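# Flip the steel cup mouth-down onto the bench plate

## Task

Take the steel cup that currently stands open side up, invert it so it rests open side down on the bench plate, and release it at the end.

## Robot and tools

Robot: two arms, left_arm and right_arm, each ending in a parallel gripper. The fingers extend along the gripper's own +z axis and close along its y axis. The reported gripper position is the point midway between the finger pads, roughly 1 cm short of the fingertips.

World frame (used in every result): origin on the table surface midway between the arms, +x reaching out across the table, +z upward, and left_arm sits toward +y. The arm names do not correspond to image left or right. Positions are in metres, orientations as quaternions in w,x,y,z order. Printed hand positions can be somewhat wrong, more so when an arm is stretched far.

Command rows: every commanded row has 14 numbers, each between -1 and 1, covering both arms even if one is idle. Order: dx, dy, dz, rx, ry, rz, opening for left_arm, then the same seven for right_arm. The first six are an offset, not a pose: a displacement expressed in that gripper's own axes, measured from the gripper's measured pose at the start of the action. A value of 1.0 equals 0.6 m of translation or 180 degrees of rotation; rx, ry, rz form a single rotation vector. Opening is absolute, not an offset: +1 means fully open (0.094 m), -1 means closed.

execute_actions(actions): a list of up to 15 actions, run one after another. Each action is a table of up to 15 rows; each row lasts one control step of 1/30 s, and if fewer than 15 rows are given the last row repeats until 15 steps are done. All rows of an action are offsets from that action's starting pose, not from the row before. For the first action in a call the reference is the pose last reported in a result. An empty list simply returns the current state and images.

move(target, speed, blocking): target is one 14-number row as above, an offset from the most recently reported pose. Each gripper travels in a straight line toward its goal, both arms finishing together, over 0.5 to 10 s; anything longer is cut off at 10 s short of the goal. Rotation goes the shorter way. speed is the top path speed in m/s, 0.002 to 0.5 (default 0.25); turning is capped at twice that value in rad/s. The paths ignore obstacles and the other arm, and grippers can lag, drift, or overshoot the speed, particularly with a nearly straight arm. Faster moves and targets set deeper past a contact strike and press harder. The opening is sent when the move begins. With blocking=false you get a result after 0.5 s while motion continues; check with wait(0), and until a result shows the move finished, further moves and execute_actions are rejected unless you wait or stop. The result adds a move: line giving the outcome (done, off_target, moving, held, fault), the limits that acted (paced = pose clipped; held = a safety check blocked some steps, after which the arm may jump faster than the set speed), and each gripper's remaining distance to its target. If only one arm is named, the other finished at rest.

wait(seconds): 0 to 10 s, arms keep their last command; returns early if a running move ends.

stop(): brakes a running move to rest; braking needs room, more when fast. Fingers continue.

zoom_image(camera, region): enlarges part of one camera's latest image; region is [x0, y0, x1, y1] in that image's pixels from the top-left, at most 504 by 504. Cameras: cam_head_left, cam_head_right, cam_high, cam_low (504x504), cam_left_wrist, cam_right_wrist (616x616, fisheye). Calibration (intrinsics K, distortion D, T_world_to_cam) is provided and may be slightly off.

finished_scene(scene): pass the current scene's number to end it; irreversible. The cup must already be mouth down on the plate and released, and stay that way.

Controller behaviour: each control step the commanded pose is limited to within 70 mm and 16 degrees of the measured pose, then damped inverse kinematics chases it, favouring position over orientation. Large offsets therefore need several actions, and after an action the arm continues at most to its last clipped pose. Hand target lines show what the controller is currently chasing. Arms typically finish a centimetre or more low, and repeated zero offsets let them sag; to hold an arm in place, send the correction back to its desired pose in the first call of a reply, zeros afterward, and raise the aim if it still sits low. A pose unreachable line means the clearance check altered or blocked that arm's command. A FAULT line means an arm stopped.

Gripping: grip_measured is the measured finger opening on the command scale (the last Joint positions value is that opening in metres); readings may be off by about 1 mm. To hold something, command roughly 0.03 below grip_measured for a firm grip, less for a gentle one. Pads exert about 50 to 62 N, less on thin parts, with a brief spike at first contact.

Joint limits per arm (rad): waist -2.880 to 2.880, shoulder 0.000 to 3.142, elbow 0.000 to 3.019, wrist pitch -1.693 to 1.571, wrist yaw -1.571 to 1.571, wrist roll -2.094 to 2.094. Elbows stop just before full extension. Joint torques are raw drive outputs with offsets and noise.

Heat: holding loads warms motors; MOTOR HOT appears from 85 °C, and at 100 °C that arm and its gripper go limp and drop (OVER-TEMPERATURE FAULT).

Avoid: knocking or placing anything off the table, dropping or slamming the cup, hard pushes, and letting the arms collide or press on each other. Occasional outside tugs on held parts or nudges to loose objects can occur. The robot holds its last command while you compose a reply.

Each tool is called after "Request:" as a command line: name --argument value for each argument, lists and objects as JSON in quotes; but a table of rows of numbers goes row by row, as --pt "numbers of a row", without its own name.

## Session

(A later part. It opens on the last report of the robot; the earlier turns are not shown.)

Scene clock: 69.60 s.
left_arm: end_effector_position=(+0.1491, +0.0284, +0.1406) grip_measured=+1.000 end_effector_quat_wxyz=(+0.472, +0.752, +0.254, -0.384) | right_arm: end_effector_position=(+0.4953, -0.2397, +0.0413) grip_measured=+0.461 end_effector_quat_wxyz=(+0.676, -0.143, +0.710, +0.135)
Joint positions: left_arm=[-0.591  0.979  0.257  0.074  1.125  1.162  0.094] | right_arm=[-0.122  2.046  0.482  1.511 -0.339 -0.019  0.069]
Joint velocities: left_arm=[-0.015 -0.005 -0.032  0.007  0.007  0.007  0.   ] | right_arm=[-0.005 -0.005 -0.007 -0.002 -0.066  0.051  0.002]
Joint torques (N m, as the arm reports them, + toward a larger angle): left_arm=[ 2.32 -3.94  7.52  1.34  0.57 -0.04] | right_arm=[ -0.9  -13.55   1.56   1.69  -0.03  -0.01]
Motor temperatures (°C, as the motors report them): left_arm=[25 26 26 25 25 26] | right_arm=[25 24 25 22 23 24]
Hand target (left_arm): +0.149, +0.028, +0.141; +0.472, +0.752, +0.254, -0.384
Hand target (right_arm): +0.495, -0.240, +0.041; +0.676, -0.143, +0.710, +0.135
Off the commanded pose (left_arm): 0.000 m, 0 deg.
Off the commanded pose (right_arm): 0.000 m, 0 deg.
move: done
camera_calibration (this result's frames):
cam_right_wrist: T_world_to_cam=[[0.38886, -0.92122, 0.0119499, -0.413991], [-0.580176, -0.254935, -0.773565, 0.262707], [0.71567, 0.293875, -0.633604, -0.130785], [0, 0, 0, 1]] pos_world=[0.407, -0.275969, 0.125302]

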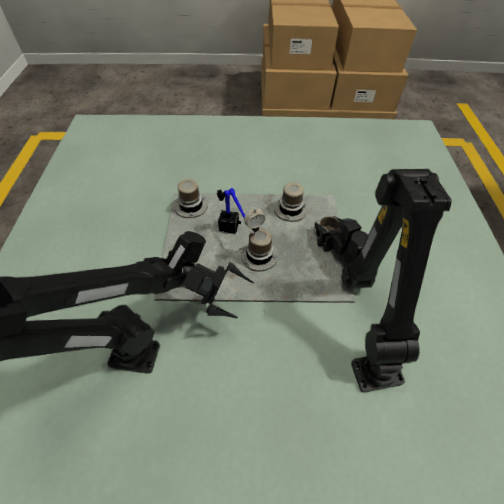

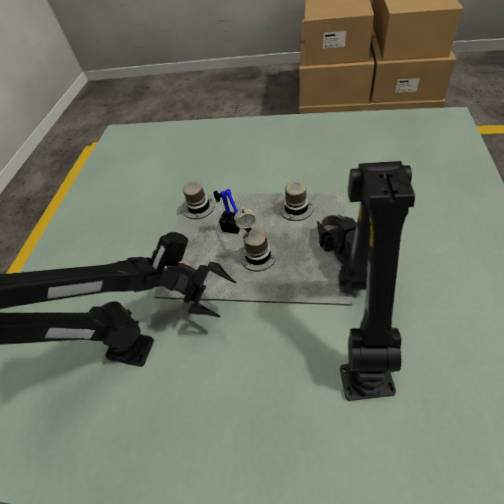

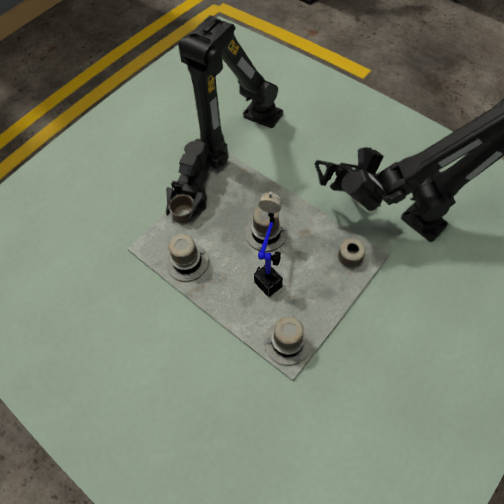

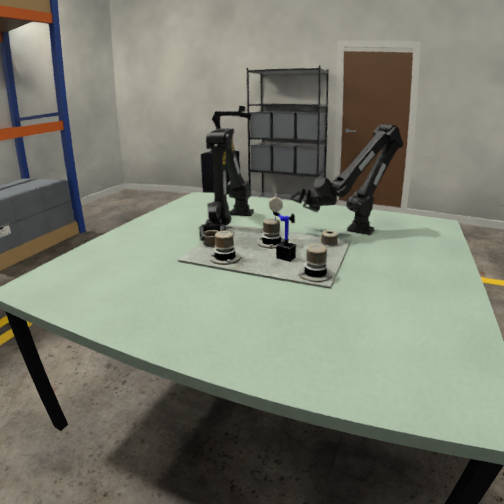

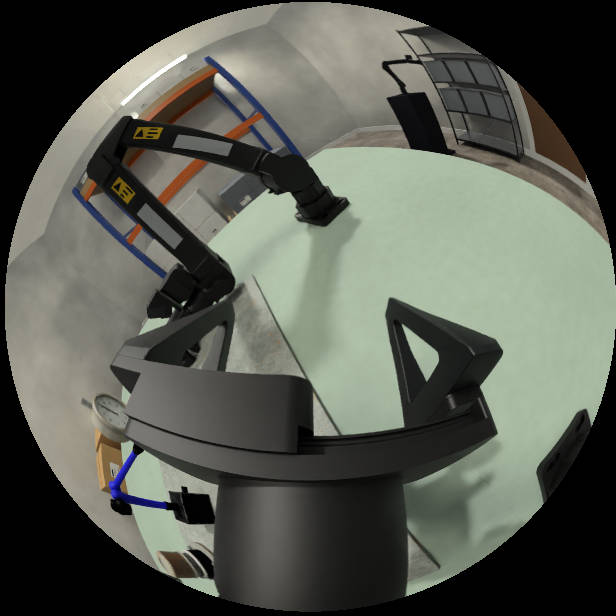

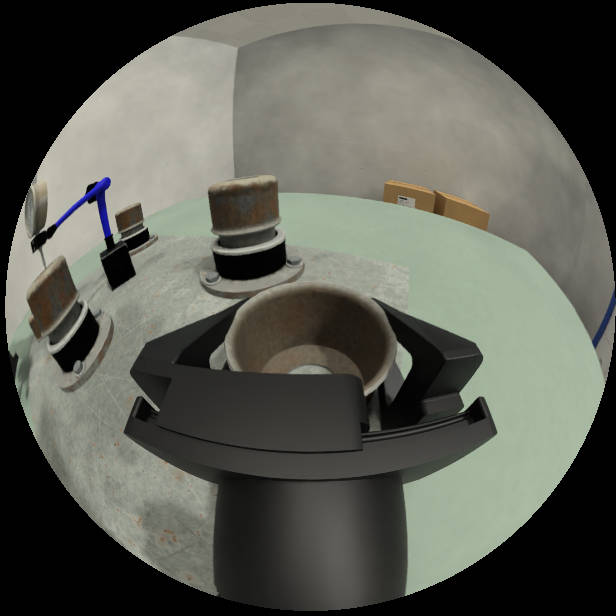

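Request:
move --target '[0,0,0,0,0,0,1,-0.3,-0.1,-0.1,0,0.48,0,0.4]' --speed 0.3

Request:
move --target '[0,0,0,0,0,0,1,0,0,0,0,0,0.55,0.4]' --speed 0.4

Request:
move --target '[0,0,0,0,0,0,1,0.1,0,0,0,0.36,0,0.4]' --speed 0.3

Scene clock: 76.97 s.
left_arm: end_effector_position=(+0.1491, +0.0284, +0.1406) grip_measured=+1.000 end_effector_quat_wxyz=(+0.472, +0.752, +0.254, -0.384) | right_arm: end_effector_position=(+0.4542, -0.3188, +0.2088) grip_measured=+0.461 end_effector_quat_wxyz=(-0.007, -0.190, +0.982, +0.009)
Joint positions: left_arm=[-0.591  0.979  0.257  0.074  1.125  1.162  0.094] | right_arm=[-0.172  1.533  1.383 -1.439 -0.015 -0.374  0.069]
Joint velocities: left_arm=[ 0.005 -0.005 -0.022 -0.012  0.022 -0.037  0.   ] | right_arm=[-0.005  0.005 -0.007 -0.007 -0.037 -0.081  0.001]
Joint torques (N m, as the arm reports them, + toward a larger angle): left_arm=[ 2.32 -3.96  7.52  1.32  0.57 -0.04] | right_arm=[ -0.35 -12.97  13.16  -0.38   0.05  -0.14]
Motor temperatures (°C, as the motors report them): left_arm=[25 26 26 25 25 26] | right_arm=[25 25 26 22 23 24]
Hand target (left_arm): +0.149, +0.028, +0.141; +0.472, +0.752, +0.254, -0.384
Hand target (right_arm): +0.470, -0.316, +0.222; +0.006, -0.201, +0.980, +0.005
Off the commanded pose (left_arm): 0.000 m, 0 deg.
Off the commanded pose (right_arm): 0.024 m, 2 deg.
move: off_target (right_arm)
camera_calibration (this result's frames):
cam_right_wrist: T_world_to_cam=[[0.382261, -0.92377, -0.0229092, -0.463456], [-0.732141, -0.317904, 0.602418, 0.109845], [-0.563779, -0.213508, -0.797852, 0.481702], [0, 0, 0, 1]] pos_world=[0.529157, -0.290359, 0.307537]

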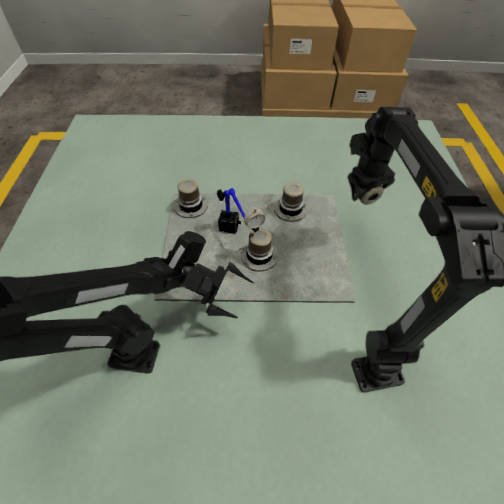

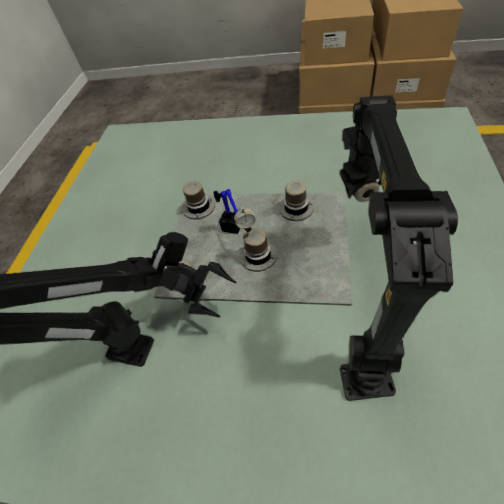

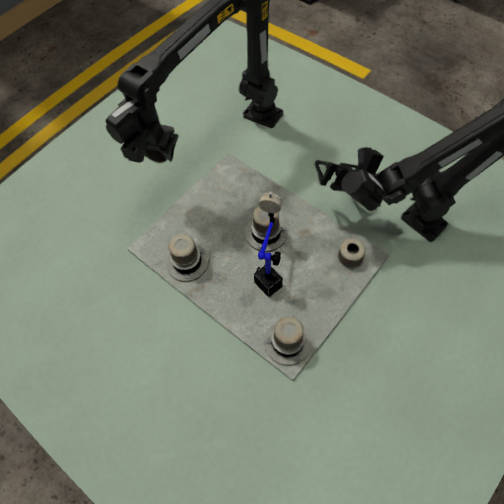

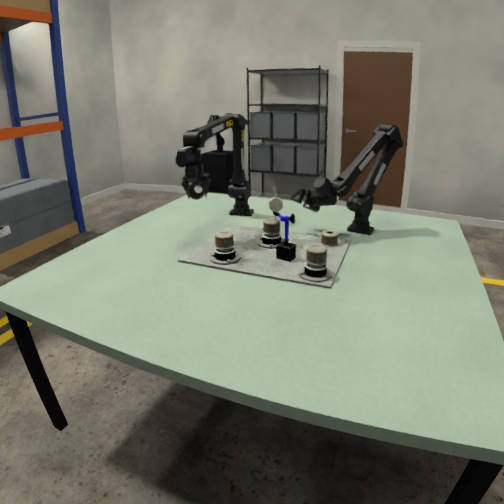

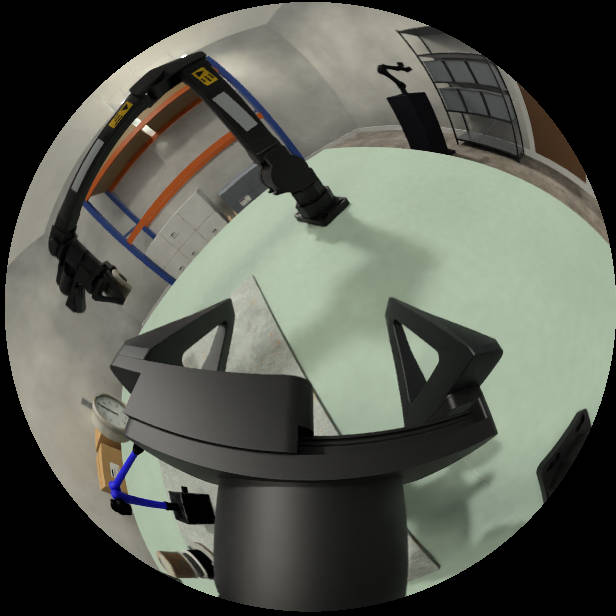

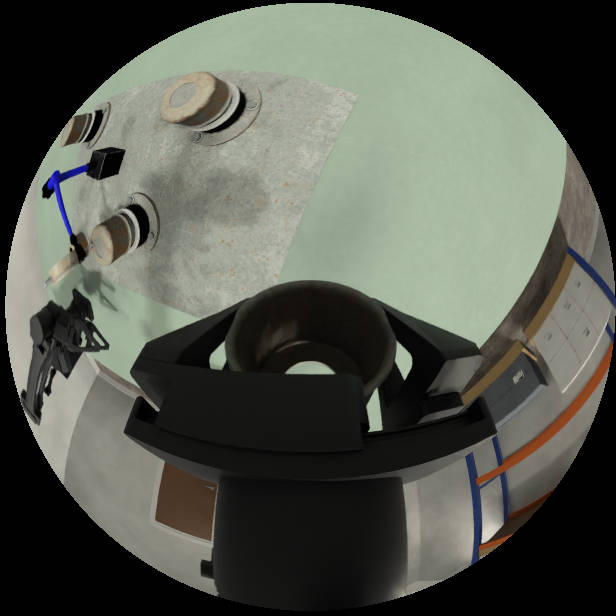

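Scene clock: 79.80 s.
left_arm: end_effector_position=(+0.1491, +0.0284, +0.1406) grip_measured=+1.000 end_effector_quat_wxyz=(+0.472, +0.752, +0.254, -0.384) | right_arm: end_effector_position=(+0.4515, -0.3185, +0.2056) grip_measured=+0.461 end_effector_quat_wxyz=(-0.016, +0.616, +0.788, -0.002)
Joint positions: left_arm=[-0.591  0.979  0.257  0.074  1.125  1.162  0.094] | right_arm=[-0.172  1.533  1.375 -1.439 -0.017  1.335  0.069]
Joint velocities: left_arm=[ 0.005  0.005 -0.012  0.007 -0.095 -0.022  0.   ] | right_arm=[-0.005 -0.015 -0.002  0.007  0.007 -0.051 -0.   ]
Joint torques (N m, as the arm reports them, + toward a larger angle): left_arm=[ 2.32 -3.94  7.52  1.33  0.56 -0.04] | right_arm=[ -0.84 -14.6    9.5   -0.04   0.15   0.1 ]
Motor temperatures (°C, as the motors report them): left_arm=[25 26 26 25 25 26] | right_arm=[25 25 26 22 23 24]
Hand target (left_arm): +0.149, +0.028, +0.141; +0.472, +0.752, +0.254, -0.384
Hand target (right_arm): +0.454, -0.319, +0.209; -0.012, +0.623, +0.782, +0.000
Off the commanded pose (left_arm): 0.000 m, 0 deg.
Off the commanded pose (right_arm): 0.004 m, 1 deg.
move: done
camera_calibration (this result's frames):
cam_right_wrist: T_world_to_cam=[[-0.967647, -0.251591, 0.0189929, 0.352742], [-0.187799, 0.768472, 0.611705, 0.208285], [-0.168495, 0.588348, -0.790858, 0.553149], [0, 0, 0, 1]] pos_world=[0.473649, -0.396758, 0.303354]

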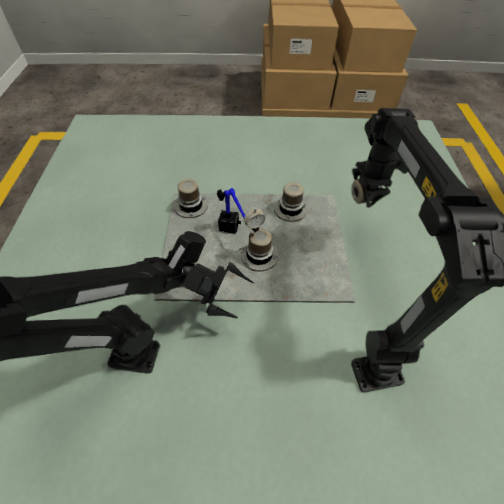

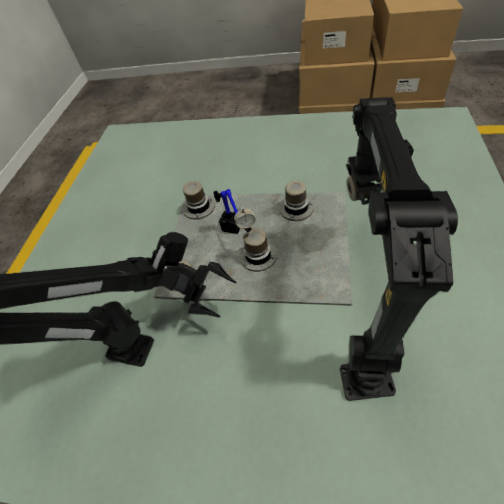

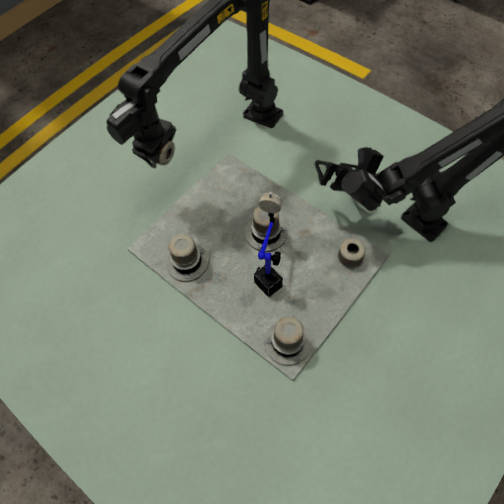

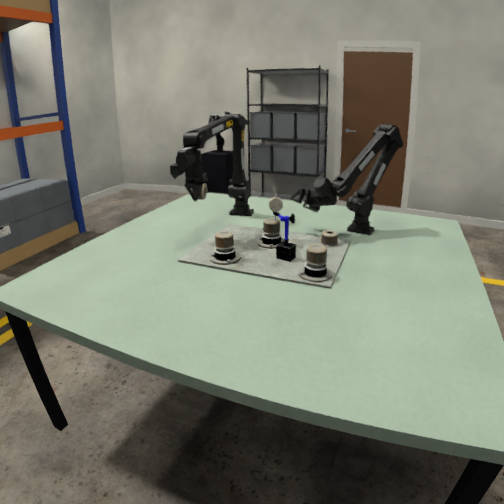

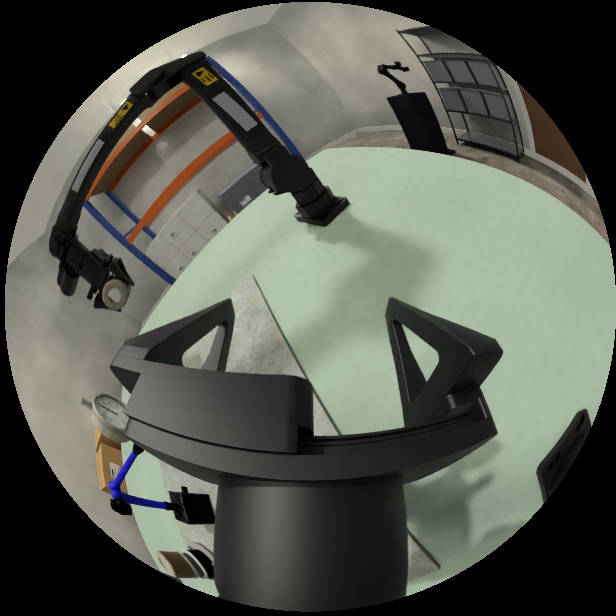

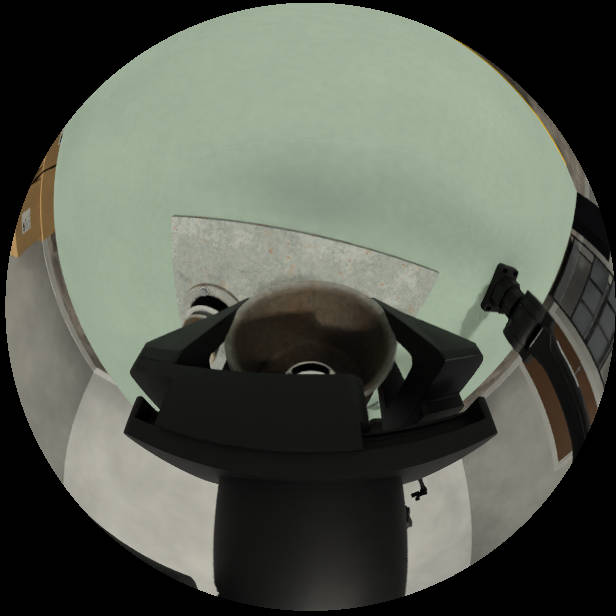

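Scene clock: 82.07 s.
left_arm: end_effector_position=(+0.1491, +0.0284, +0.1406) grip_measured=+1.000 end_effector_quat_wxyz=(+0.472, +0.752, +0.254, -0.384) | right_arm: end_effector_position=(+0.4352, -0.2566, +0.2106) grip_measured=+0.461 end_effector_quat_wxyz=(-0.372, +0.558, +0.655, +0.349)
Joint positions: left_arm=[-0.591  0.979  0.257  0.074  1.125  1.162  0.094] | right_arm=[-0.36   1.688  1.311 -1.681 -0.998  0.961  0.069]
Joint velocities: left_arm=[-0.005 -0.005  0.002 -0.002 -0.095  0.037  0.   ] | right_arm=[-0.015 -0.015 -0.007  0.012  0.007 -0.081 -0.   ]
Joint torques (N m, as the arm reports them, + toward a larger angle): left_arm=[ 2.32 -3.96  7.52  1.33  0.57 -0.04] | right_arm=[ -1.32 -14.19   8.27  -1.42  -0.92  -0.15]
Motor temperatures (°C, as the motors report them): left_arm=[25 26 26 25 25 26] | right_arm=[25 25 26 22 23 24]
Hand target (left_arm): +0.149, +0.028, +0.141; +0.472, +0.752, +0.254, -0.384
Hand target (right_arm): +0.438, -0.259, +0.208; -0.377, +0.557, +0.651, +0.352
Off the commanded pose (left_arm): 0.000 m, 0 deg.
Off the commanded pose (right_arm): 0.006 m, 9 deg.
joint sent to its limit (right arm) — the command would take joint 4 (wrist pitch) past its lower limit, so that joint was sent only as far as its limit.
move: off_target (right_arm)
camera_calibration (this result's frames):
cam_right_wrist: T_world_to_cam=[[-0.989173, -0.13683, -0.0530404, 0.406462], [-0.0334612, -0.141613, 0.989356, -0.225629], [-0.142885, 0.98042, 0.135501, 0.412319], [0, 0, 0, 1]] pos_world=[0.453426, -0.380582, 0.188916]

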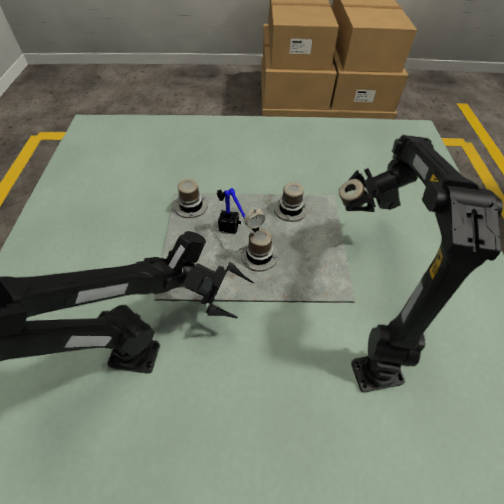

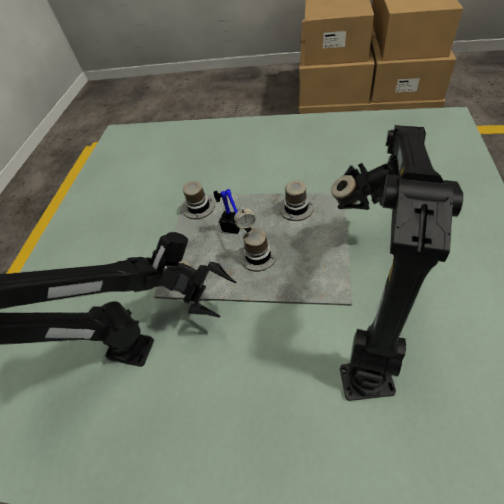

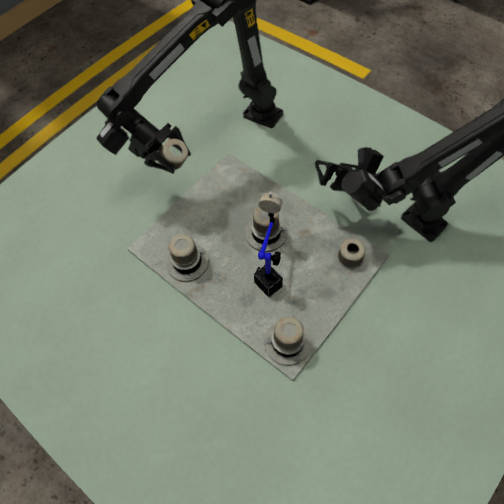

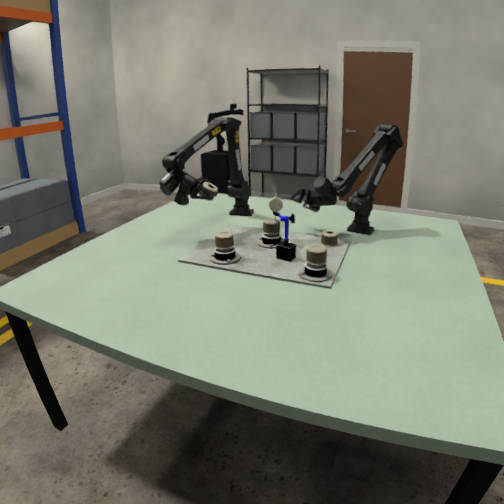

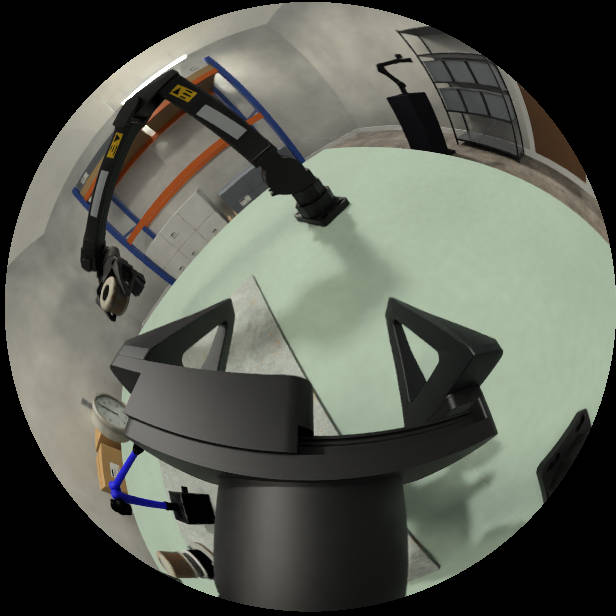

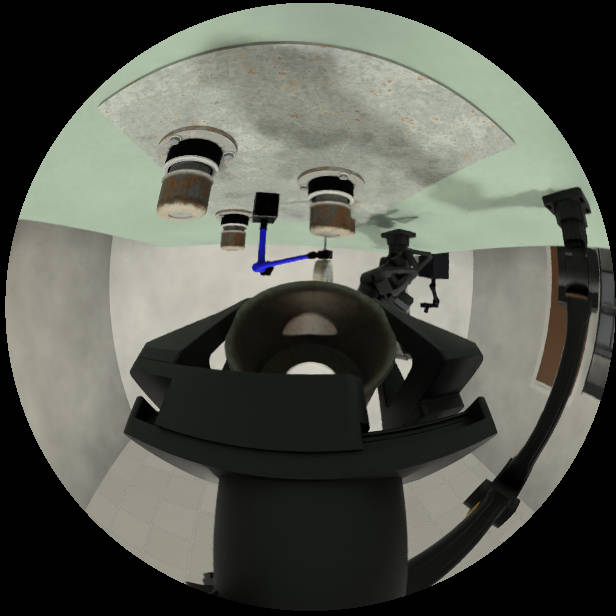

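Request:
move --target '[0,0,0,0,0,0,1,-0.155,0.01,0.175,0,0.02,0,0.4]' --speed 0.15

Scene clock: 86.17 s.
left_arm: end_effector_position=(+0.1491, +0.0284, +0.1406) grip_measured=+1.000 end_effector_quat_wxyz=(+0.472, +0.752, +0.254, -0.384) | right_arm: end_effector_position=(+0.4359, -0.2101, +0.0805) grip_measured=+0.461 end_effector_quat_wxyz=(-0.389, +0.543, +0.648, +0.366)
Joint positions: left_arm=[-0.591  0.979  0.257  0.074  1.125  1.162  0.094] | right_arm=[-0.267  1.856  1.133 -1.255 -1.084  1.06   0.069]
Joint velocities: left_arm=[-0.015 -0.015  0.012 -0.012 -0.007 -0.022  0.   ] | right_arm=[ 0.005 -0.005 -0.002  0.012 -0.066 -0.066 -0.   ]
Joint torques (N m, as the arm reports them, + toward a larger angle): left_arm=[ 2.33 -3.98  7.51  1.33  0.57 -0.04] | right_arm=[ -0.63 -15.74   6.8   -0.41  -1.03   0.13]
Motor temperatures (°C, as the motors report them): left_arm=[25 26 26 25 25 26] | right_arm=[25 25 26 22 24 24]
Hand target (left_arm): +0.149, +0.028, +0.141; +0.472, +0.752, +0.254, -0.384
Hand target (right_arm): +0.440, -0.209, +0.079; -0.392, +0.547, +0.643, +0.366
Off the commanded pose (left_arm): 0.000 m, 0 deg.
Off the commanded pose (right_arm): 0.005 m, 1 deg.
move: done
camera_calibration (this result's frames):
cam_right_wrist: T_world_to_cam=[[-0.987463, -0.144851, -0.0627349, 0.404975], [-0.0333992, -0.196706, 0.979894, -0.10113], [-0.154279, 0.969704, 0.189402, 0.382873], [0, 0, 0, 1]] pos_world=[0.455589, -0.332505, 0.0519856]

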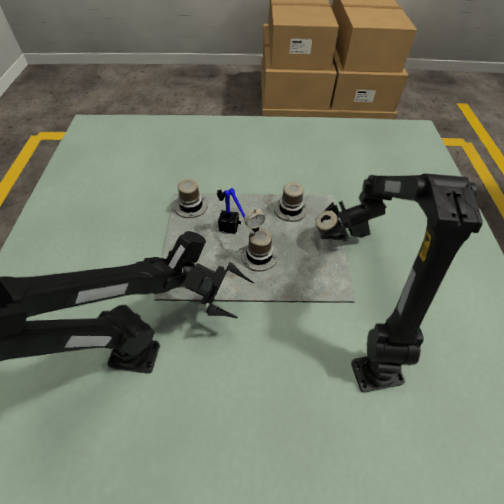

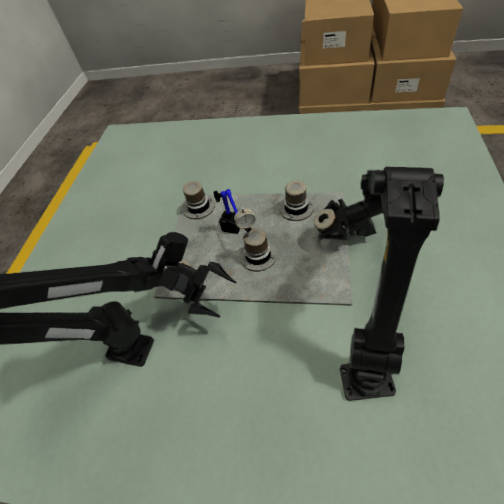

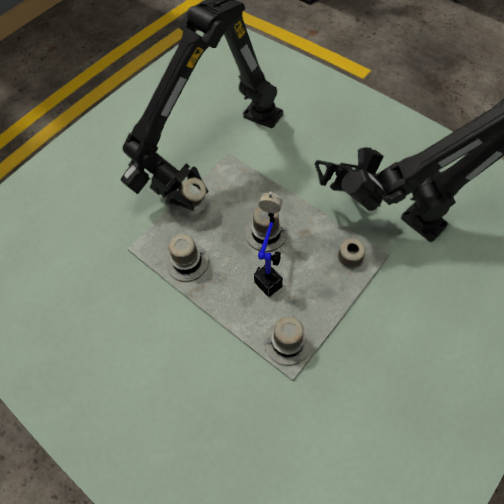

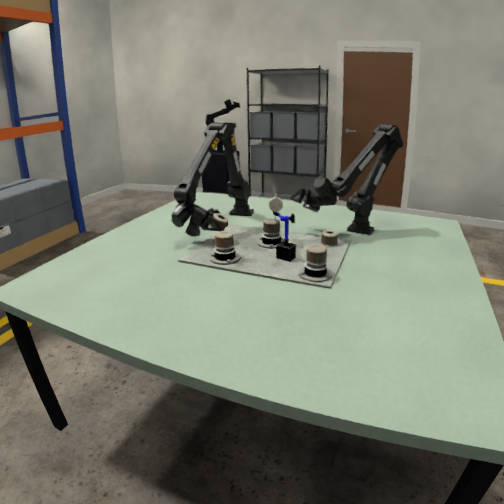

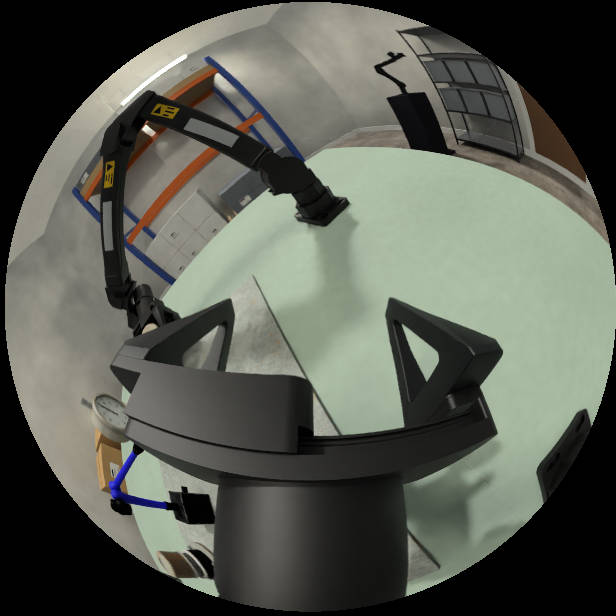

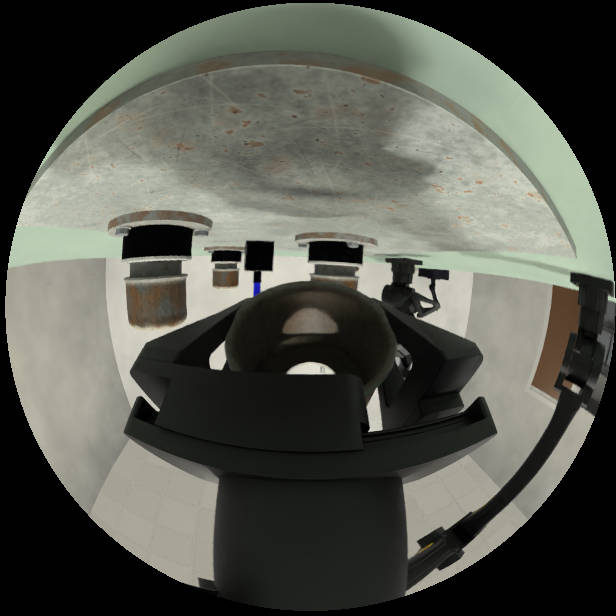

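Lower 2.5 cm.

Request:
move --target '[0,0,0,0,0,0,1,-0.038,0,0.018,0,0,0,0.4]' --speed 0.05

Scene clock: 89.00 s.
left_arm: end_effector_position=(+0.1491, +0.0284, +0.1406) grip_measured=+1.000 end_effector_quat_wxyz=(+0.472, +0.752, +0.254, -0.384) | right_arm: end_effector_position=(+0.4350, -0.2104, +0.0607) grip_measured=+0.461 end_effector_quat_wxyz=(-0.387, +0.543, +0.650, +0.365)
Joint positions: left_arm=[-0.591  0.979  0.257  0.074  1.125  1.162  0.094] | right_arm=[-0.267  1.887  1.117 -1.202 -1.079  1.063  0.069]
Joint velocities: left_arm=[-0.015 -0.005 -0.012 -0.012  0.007  0.037  0.   ] | right_arm=[-0.024  0.005 -0.012  0.012 -0.037  0.037  0.   ]
Joint torques (N m, as the arm reports them, + toward a larger angle): left_arm=[ 2.31 -3.95  7.51  1.33  0.57 -0.05] | right_arm=[ -0.78 -15.12   6.24  -0.38  -0.85  -0.03]
Motor temperatures (°C, as the motors report them): left_arm=[25 26 26 25 25 26] | right_arm=[25 25 26 22 24 24]
Hand target (left_arm): +0.149, +0.028, +0.141; +0.472, +0.752, +0.254, -0.384
Hand target (right_arm): +0.437, -0.210, +0.056; -0.389, +0.543, +0.648, +0.366
Off the commanded pose (left_arm): 0.000 m, 0 deg.
Off the commanded pose (right_arm): 0.006 m, 0 deg.
move: done
camera_calibration (this result's frames):
cam_right_wrist: T_world_to_cam=[[-0.987157, -0.145808, -0.0652839, 0.402612], [-0.0365283, -0.191814, 0.980751, -0.0795692], [-0.155524, 0.97054, 0.184024, 0.38779], [0, 0, 0, 1]] pos_world=[0.454846, -0.332924, 0.0329588]

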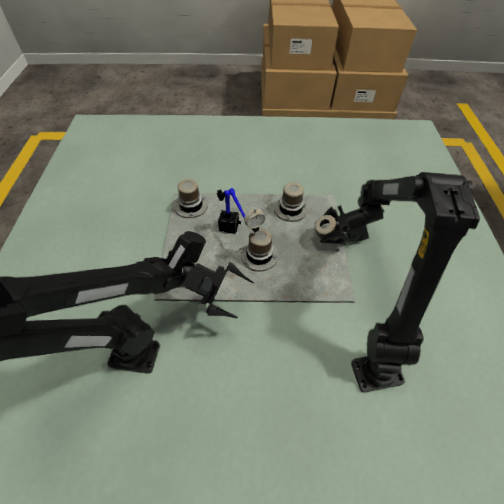

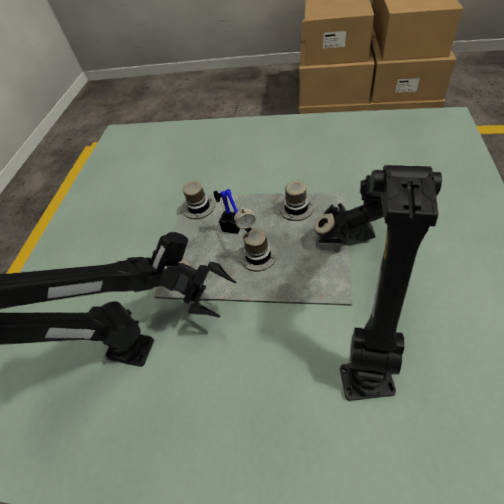

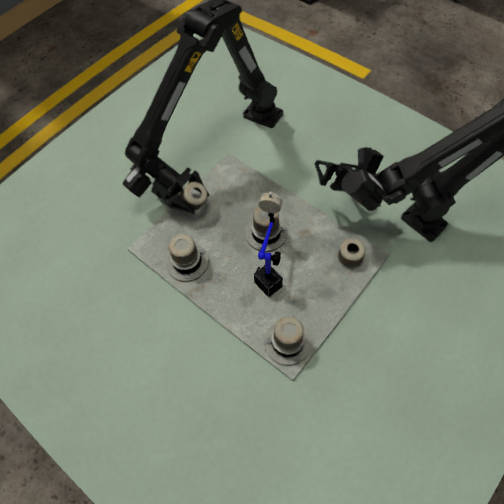

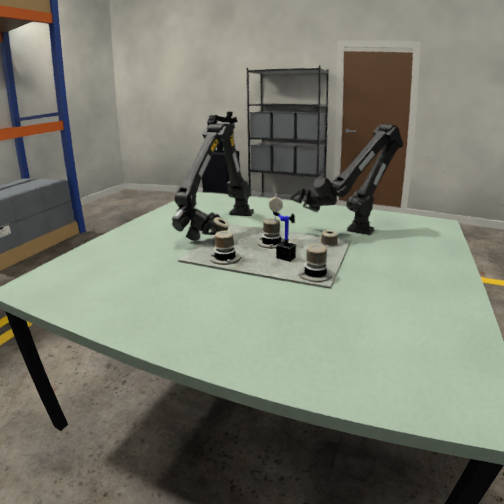

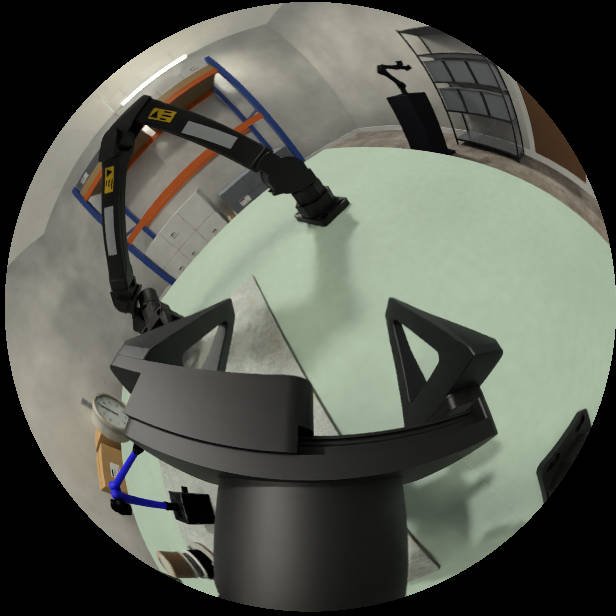

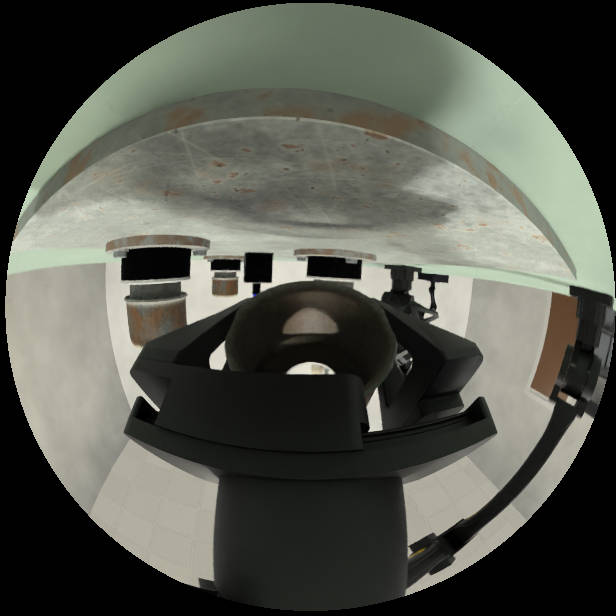

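Request:
move --target '[0,0,0,0,0,0,1,-0.03,0,0.014,0,-0.03,0,0.4]' --speed 0.04

Scene clock: 92.77 s.
left_arm: end_effector_position=(+0.1491, +0.0284, +0.1406) grip_measured=+1.000 end_effector_quat_wxyz=(+0.472, +0.752, +0.254, -0.384) | right_arm: end_effector_position=(+0.4348, -0.2131, +0.0372) grip_measured=+0.461 end_effector_quat_wxyz=(-0.360, +0.561, +0.666, +0.335)
Joint positions: left_arm=[-0.591  0.979  0.257  0.074  1.125  1.162  0.094] | right_arm=[-0.256  1.887  1.09  -1.089 -0.997  1.152  0.069]
Joint velocities: left_arm=[-0.015 -0.015 -0.012  0.017  0.007 -0.051  0.   ] | right_arm=[-0.005 -0.015  0.007  0.032 -0.037  0.066  0.   ]
Joint torques (N m, as the arm reports them, + toward a larger angle): left_arm=[ 2.32 -3.96  7.51  1.34  0.57 -0.04] | right_arm=[ -0.38 -17.76   5.62  -0.03  -0.76   0.04]
Motor temperatures (°C, as the motors report them): left_arm=[25 26 26 25 25 26] | right_arm=[25 25 26 22 24 24]
Hand target (left_arm): +0.149, +0.028, +0.141; +0.472, +0.752, +0.254, -0.384
Hand target (right_arm): +0.436, -0.211, +0.041; -0.356, +0.560, +0.667, +0.339
Off the commanded pose (left_arm): 0.000 m, 0 deg.
Off the commanded pose (right_arm): 0.005 m, 1 deg.
move: done
camera_calibration (this result's frames):
cam_right_wrist: T_world_to_cam=[[-0.987533, -0.148347, -0.0526433, 0.399558], [-0.0381396, -0.098972, 0.994359, -0.0369986], [-0.152721, 0.98397, 0.0920802, 0.399809], [0, 0, 0, 1]] pos_world=[0.454224, -0.337788, 0.0210095]

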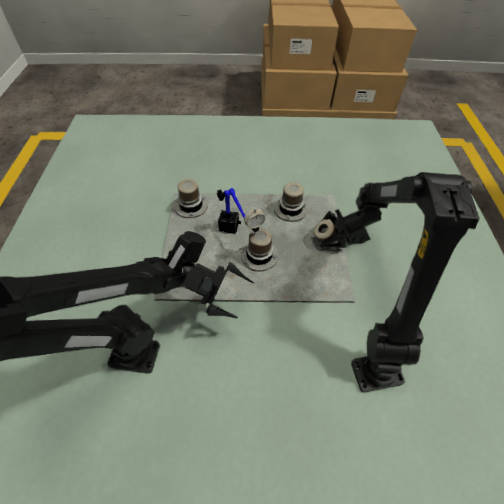

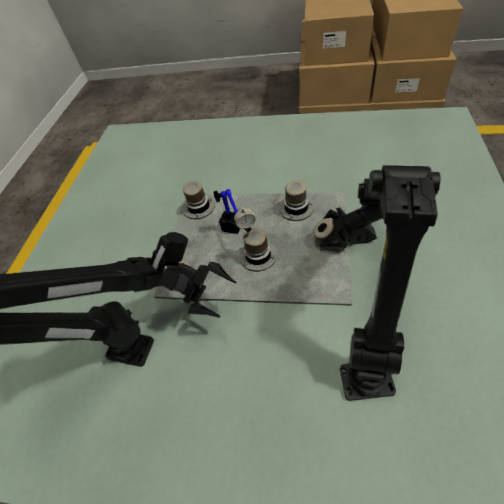

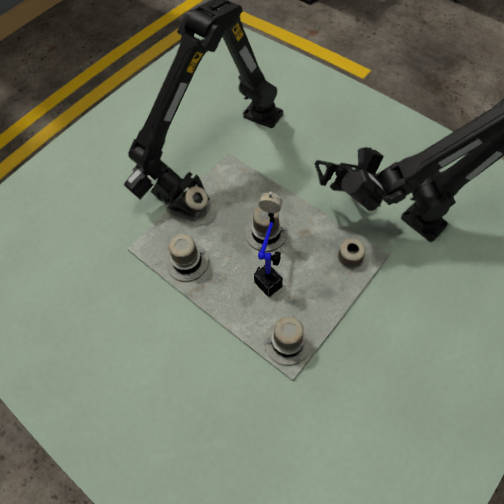

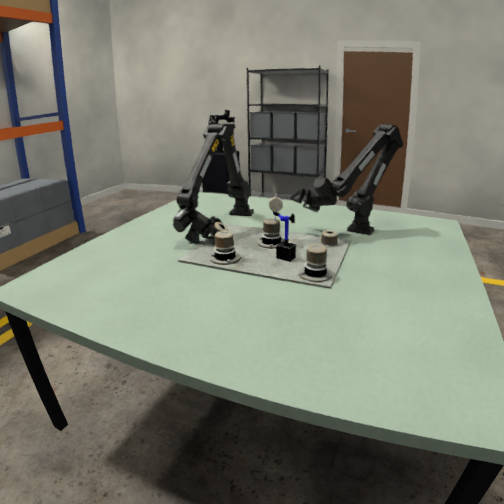

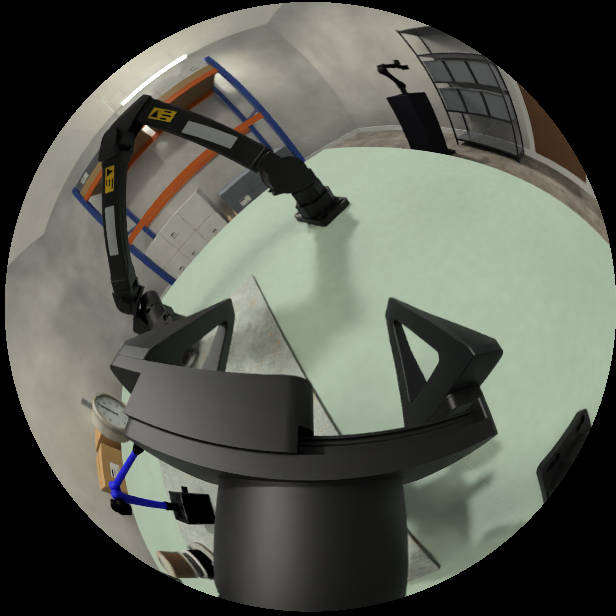

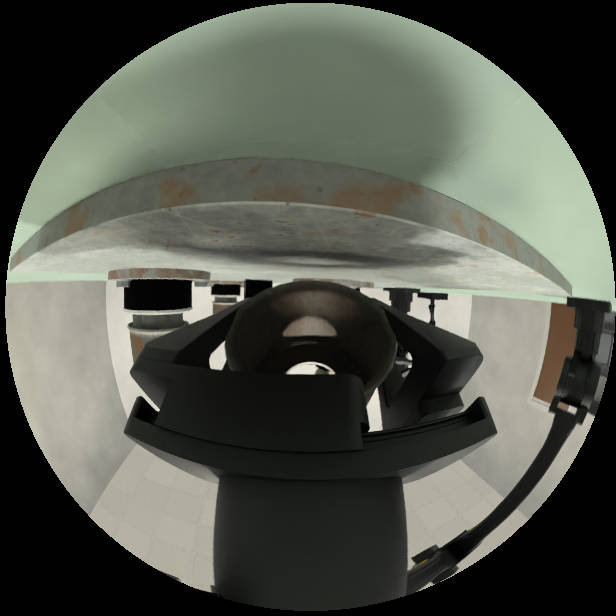

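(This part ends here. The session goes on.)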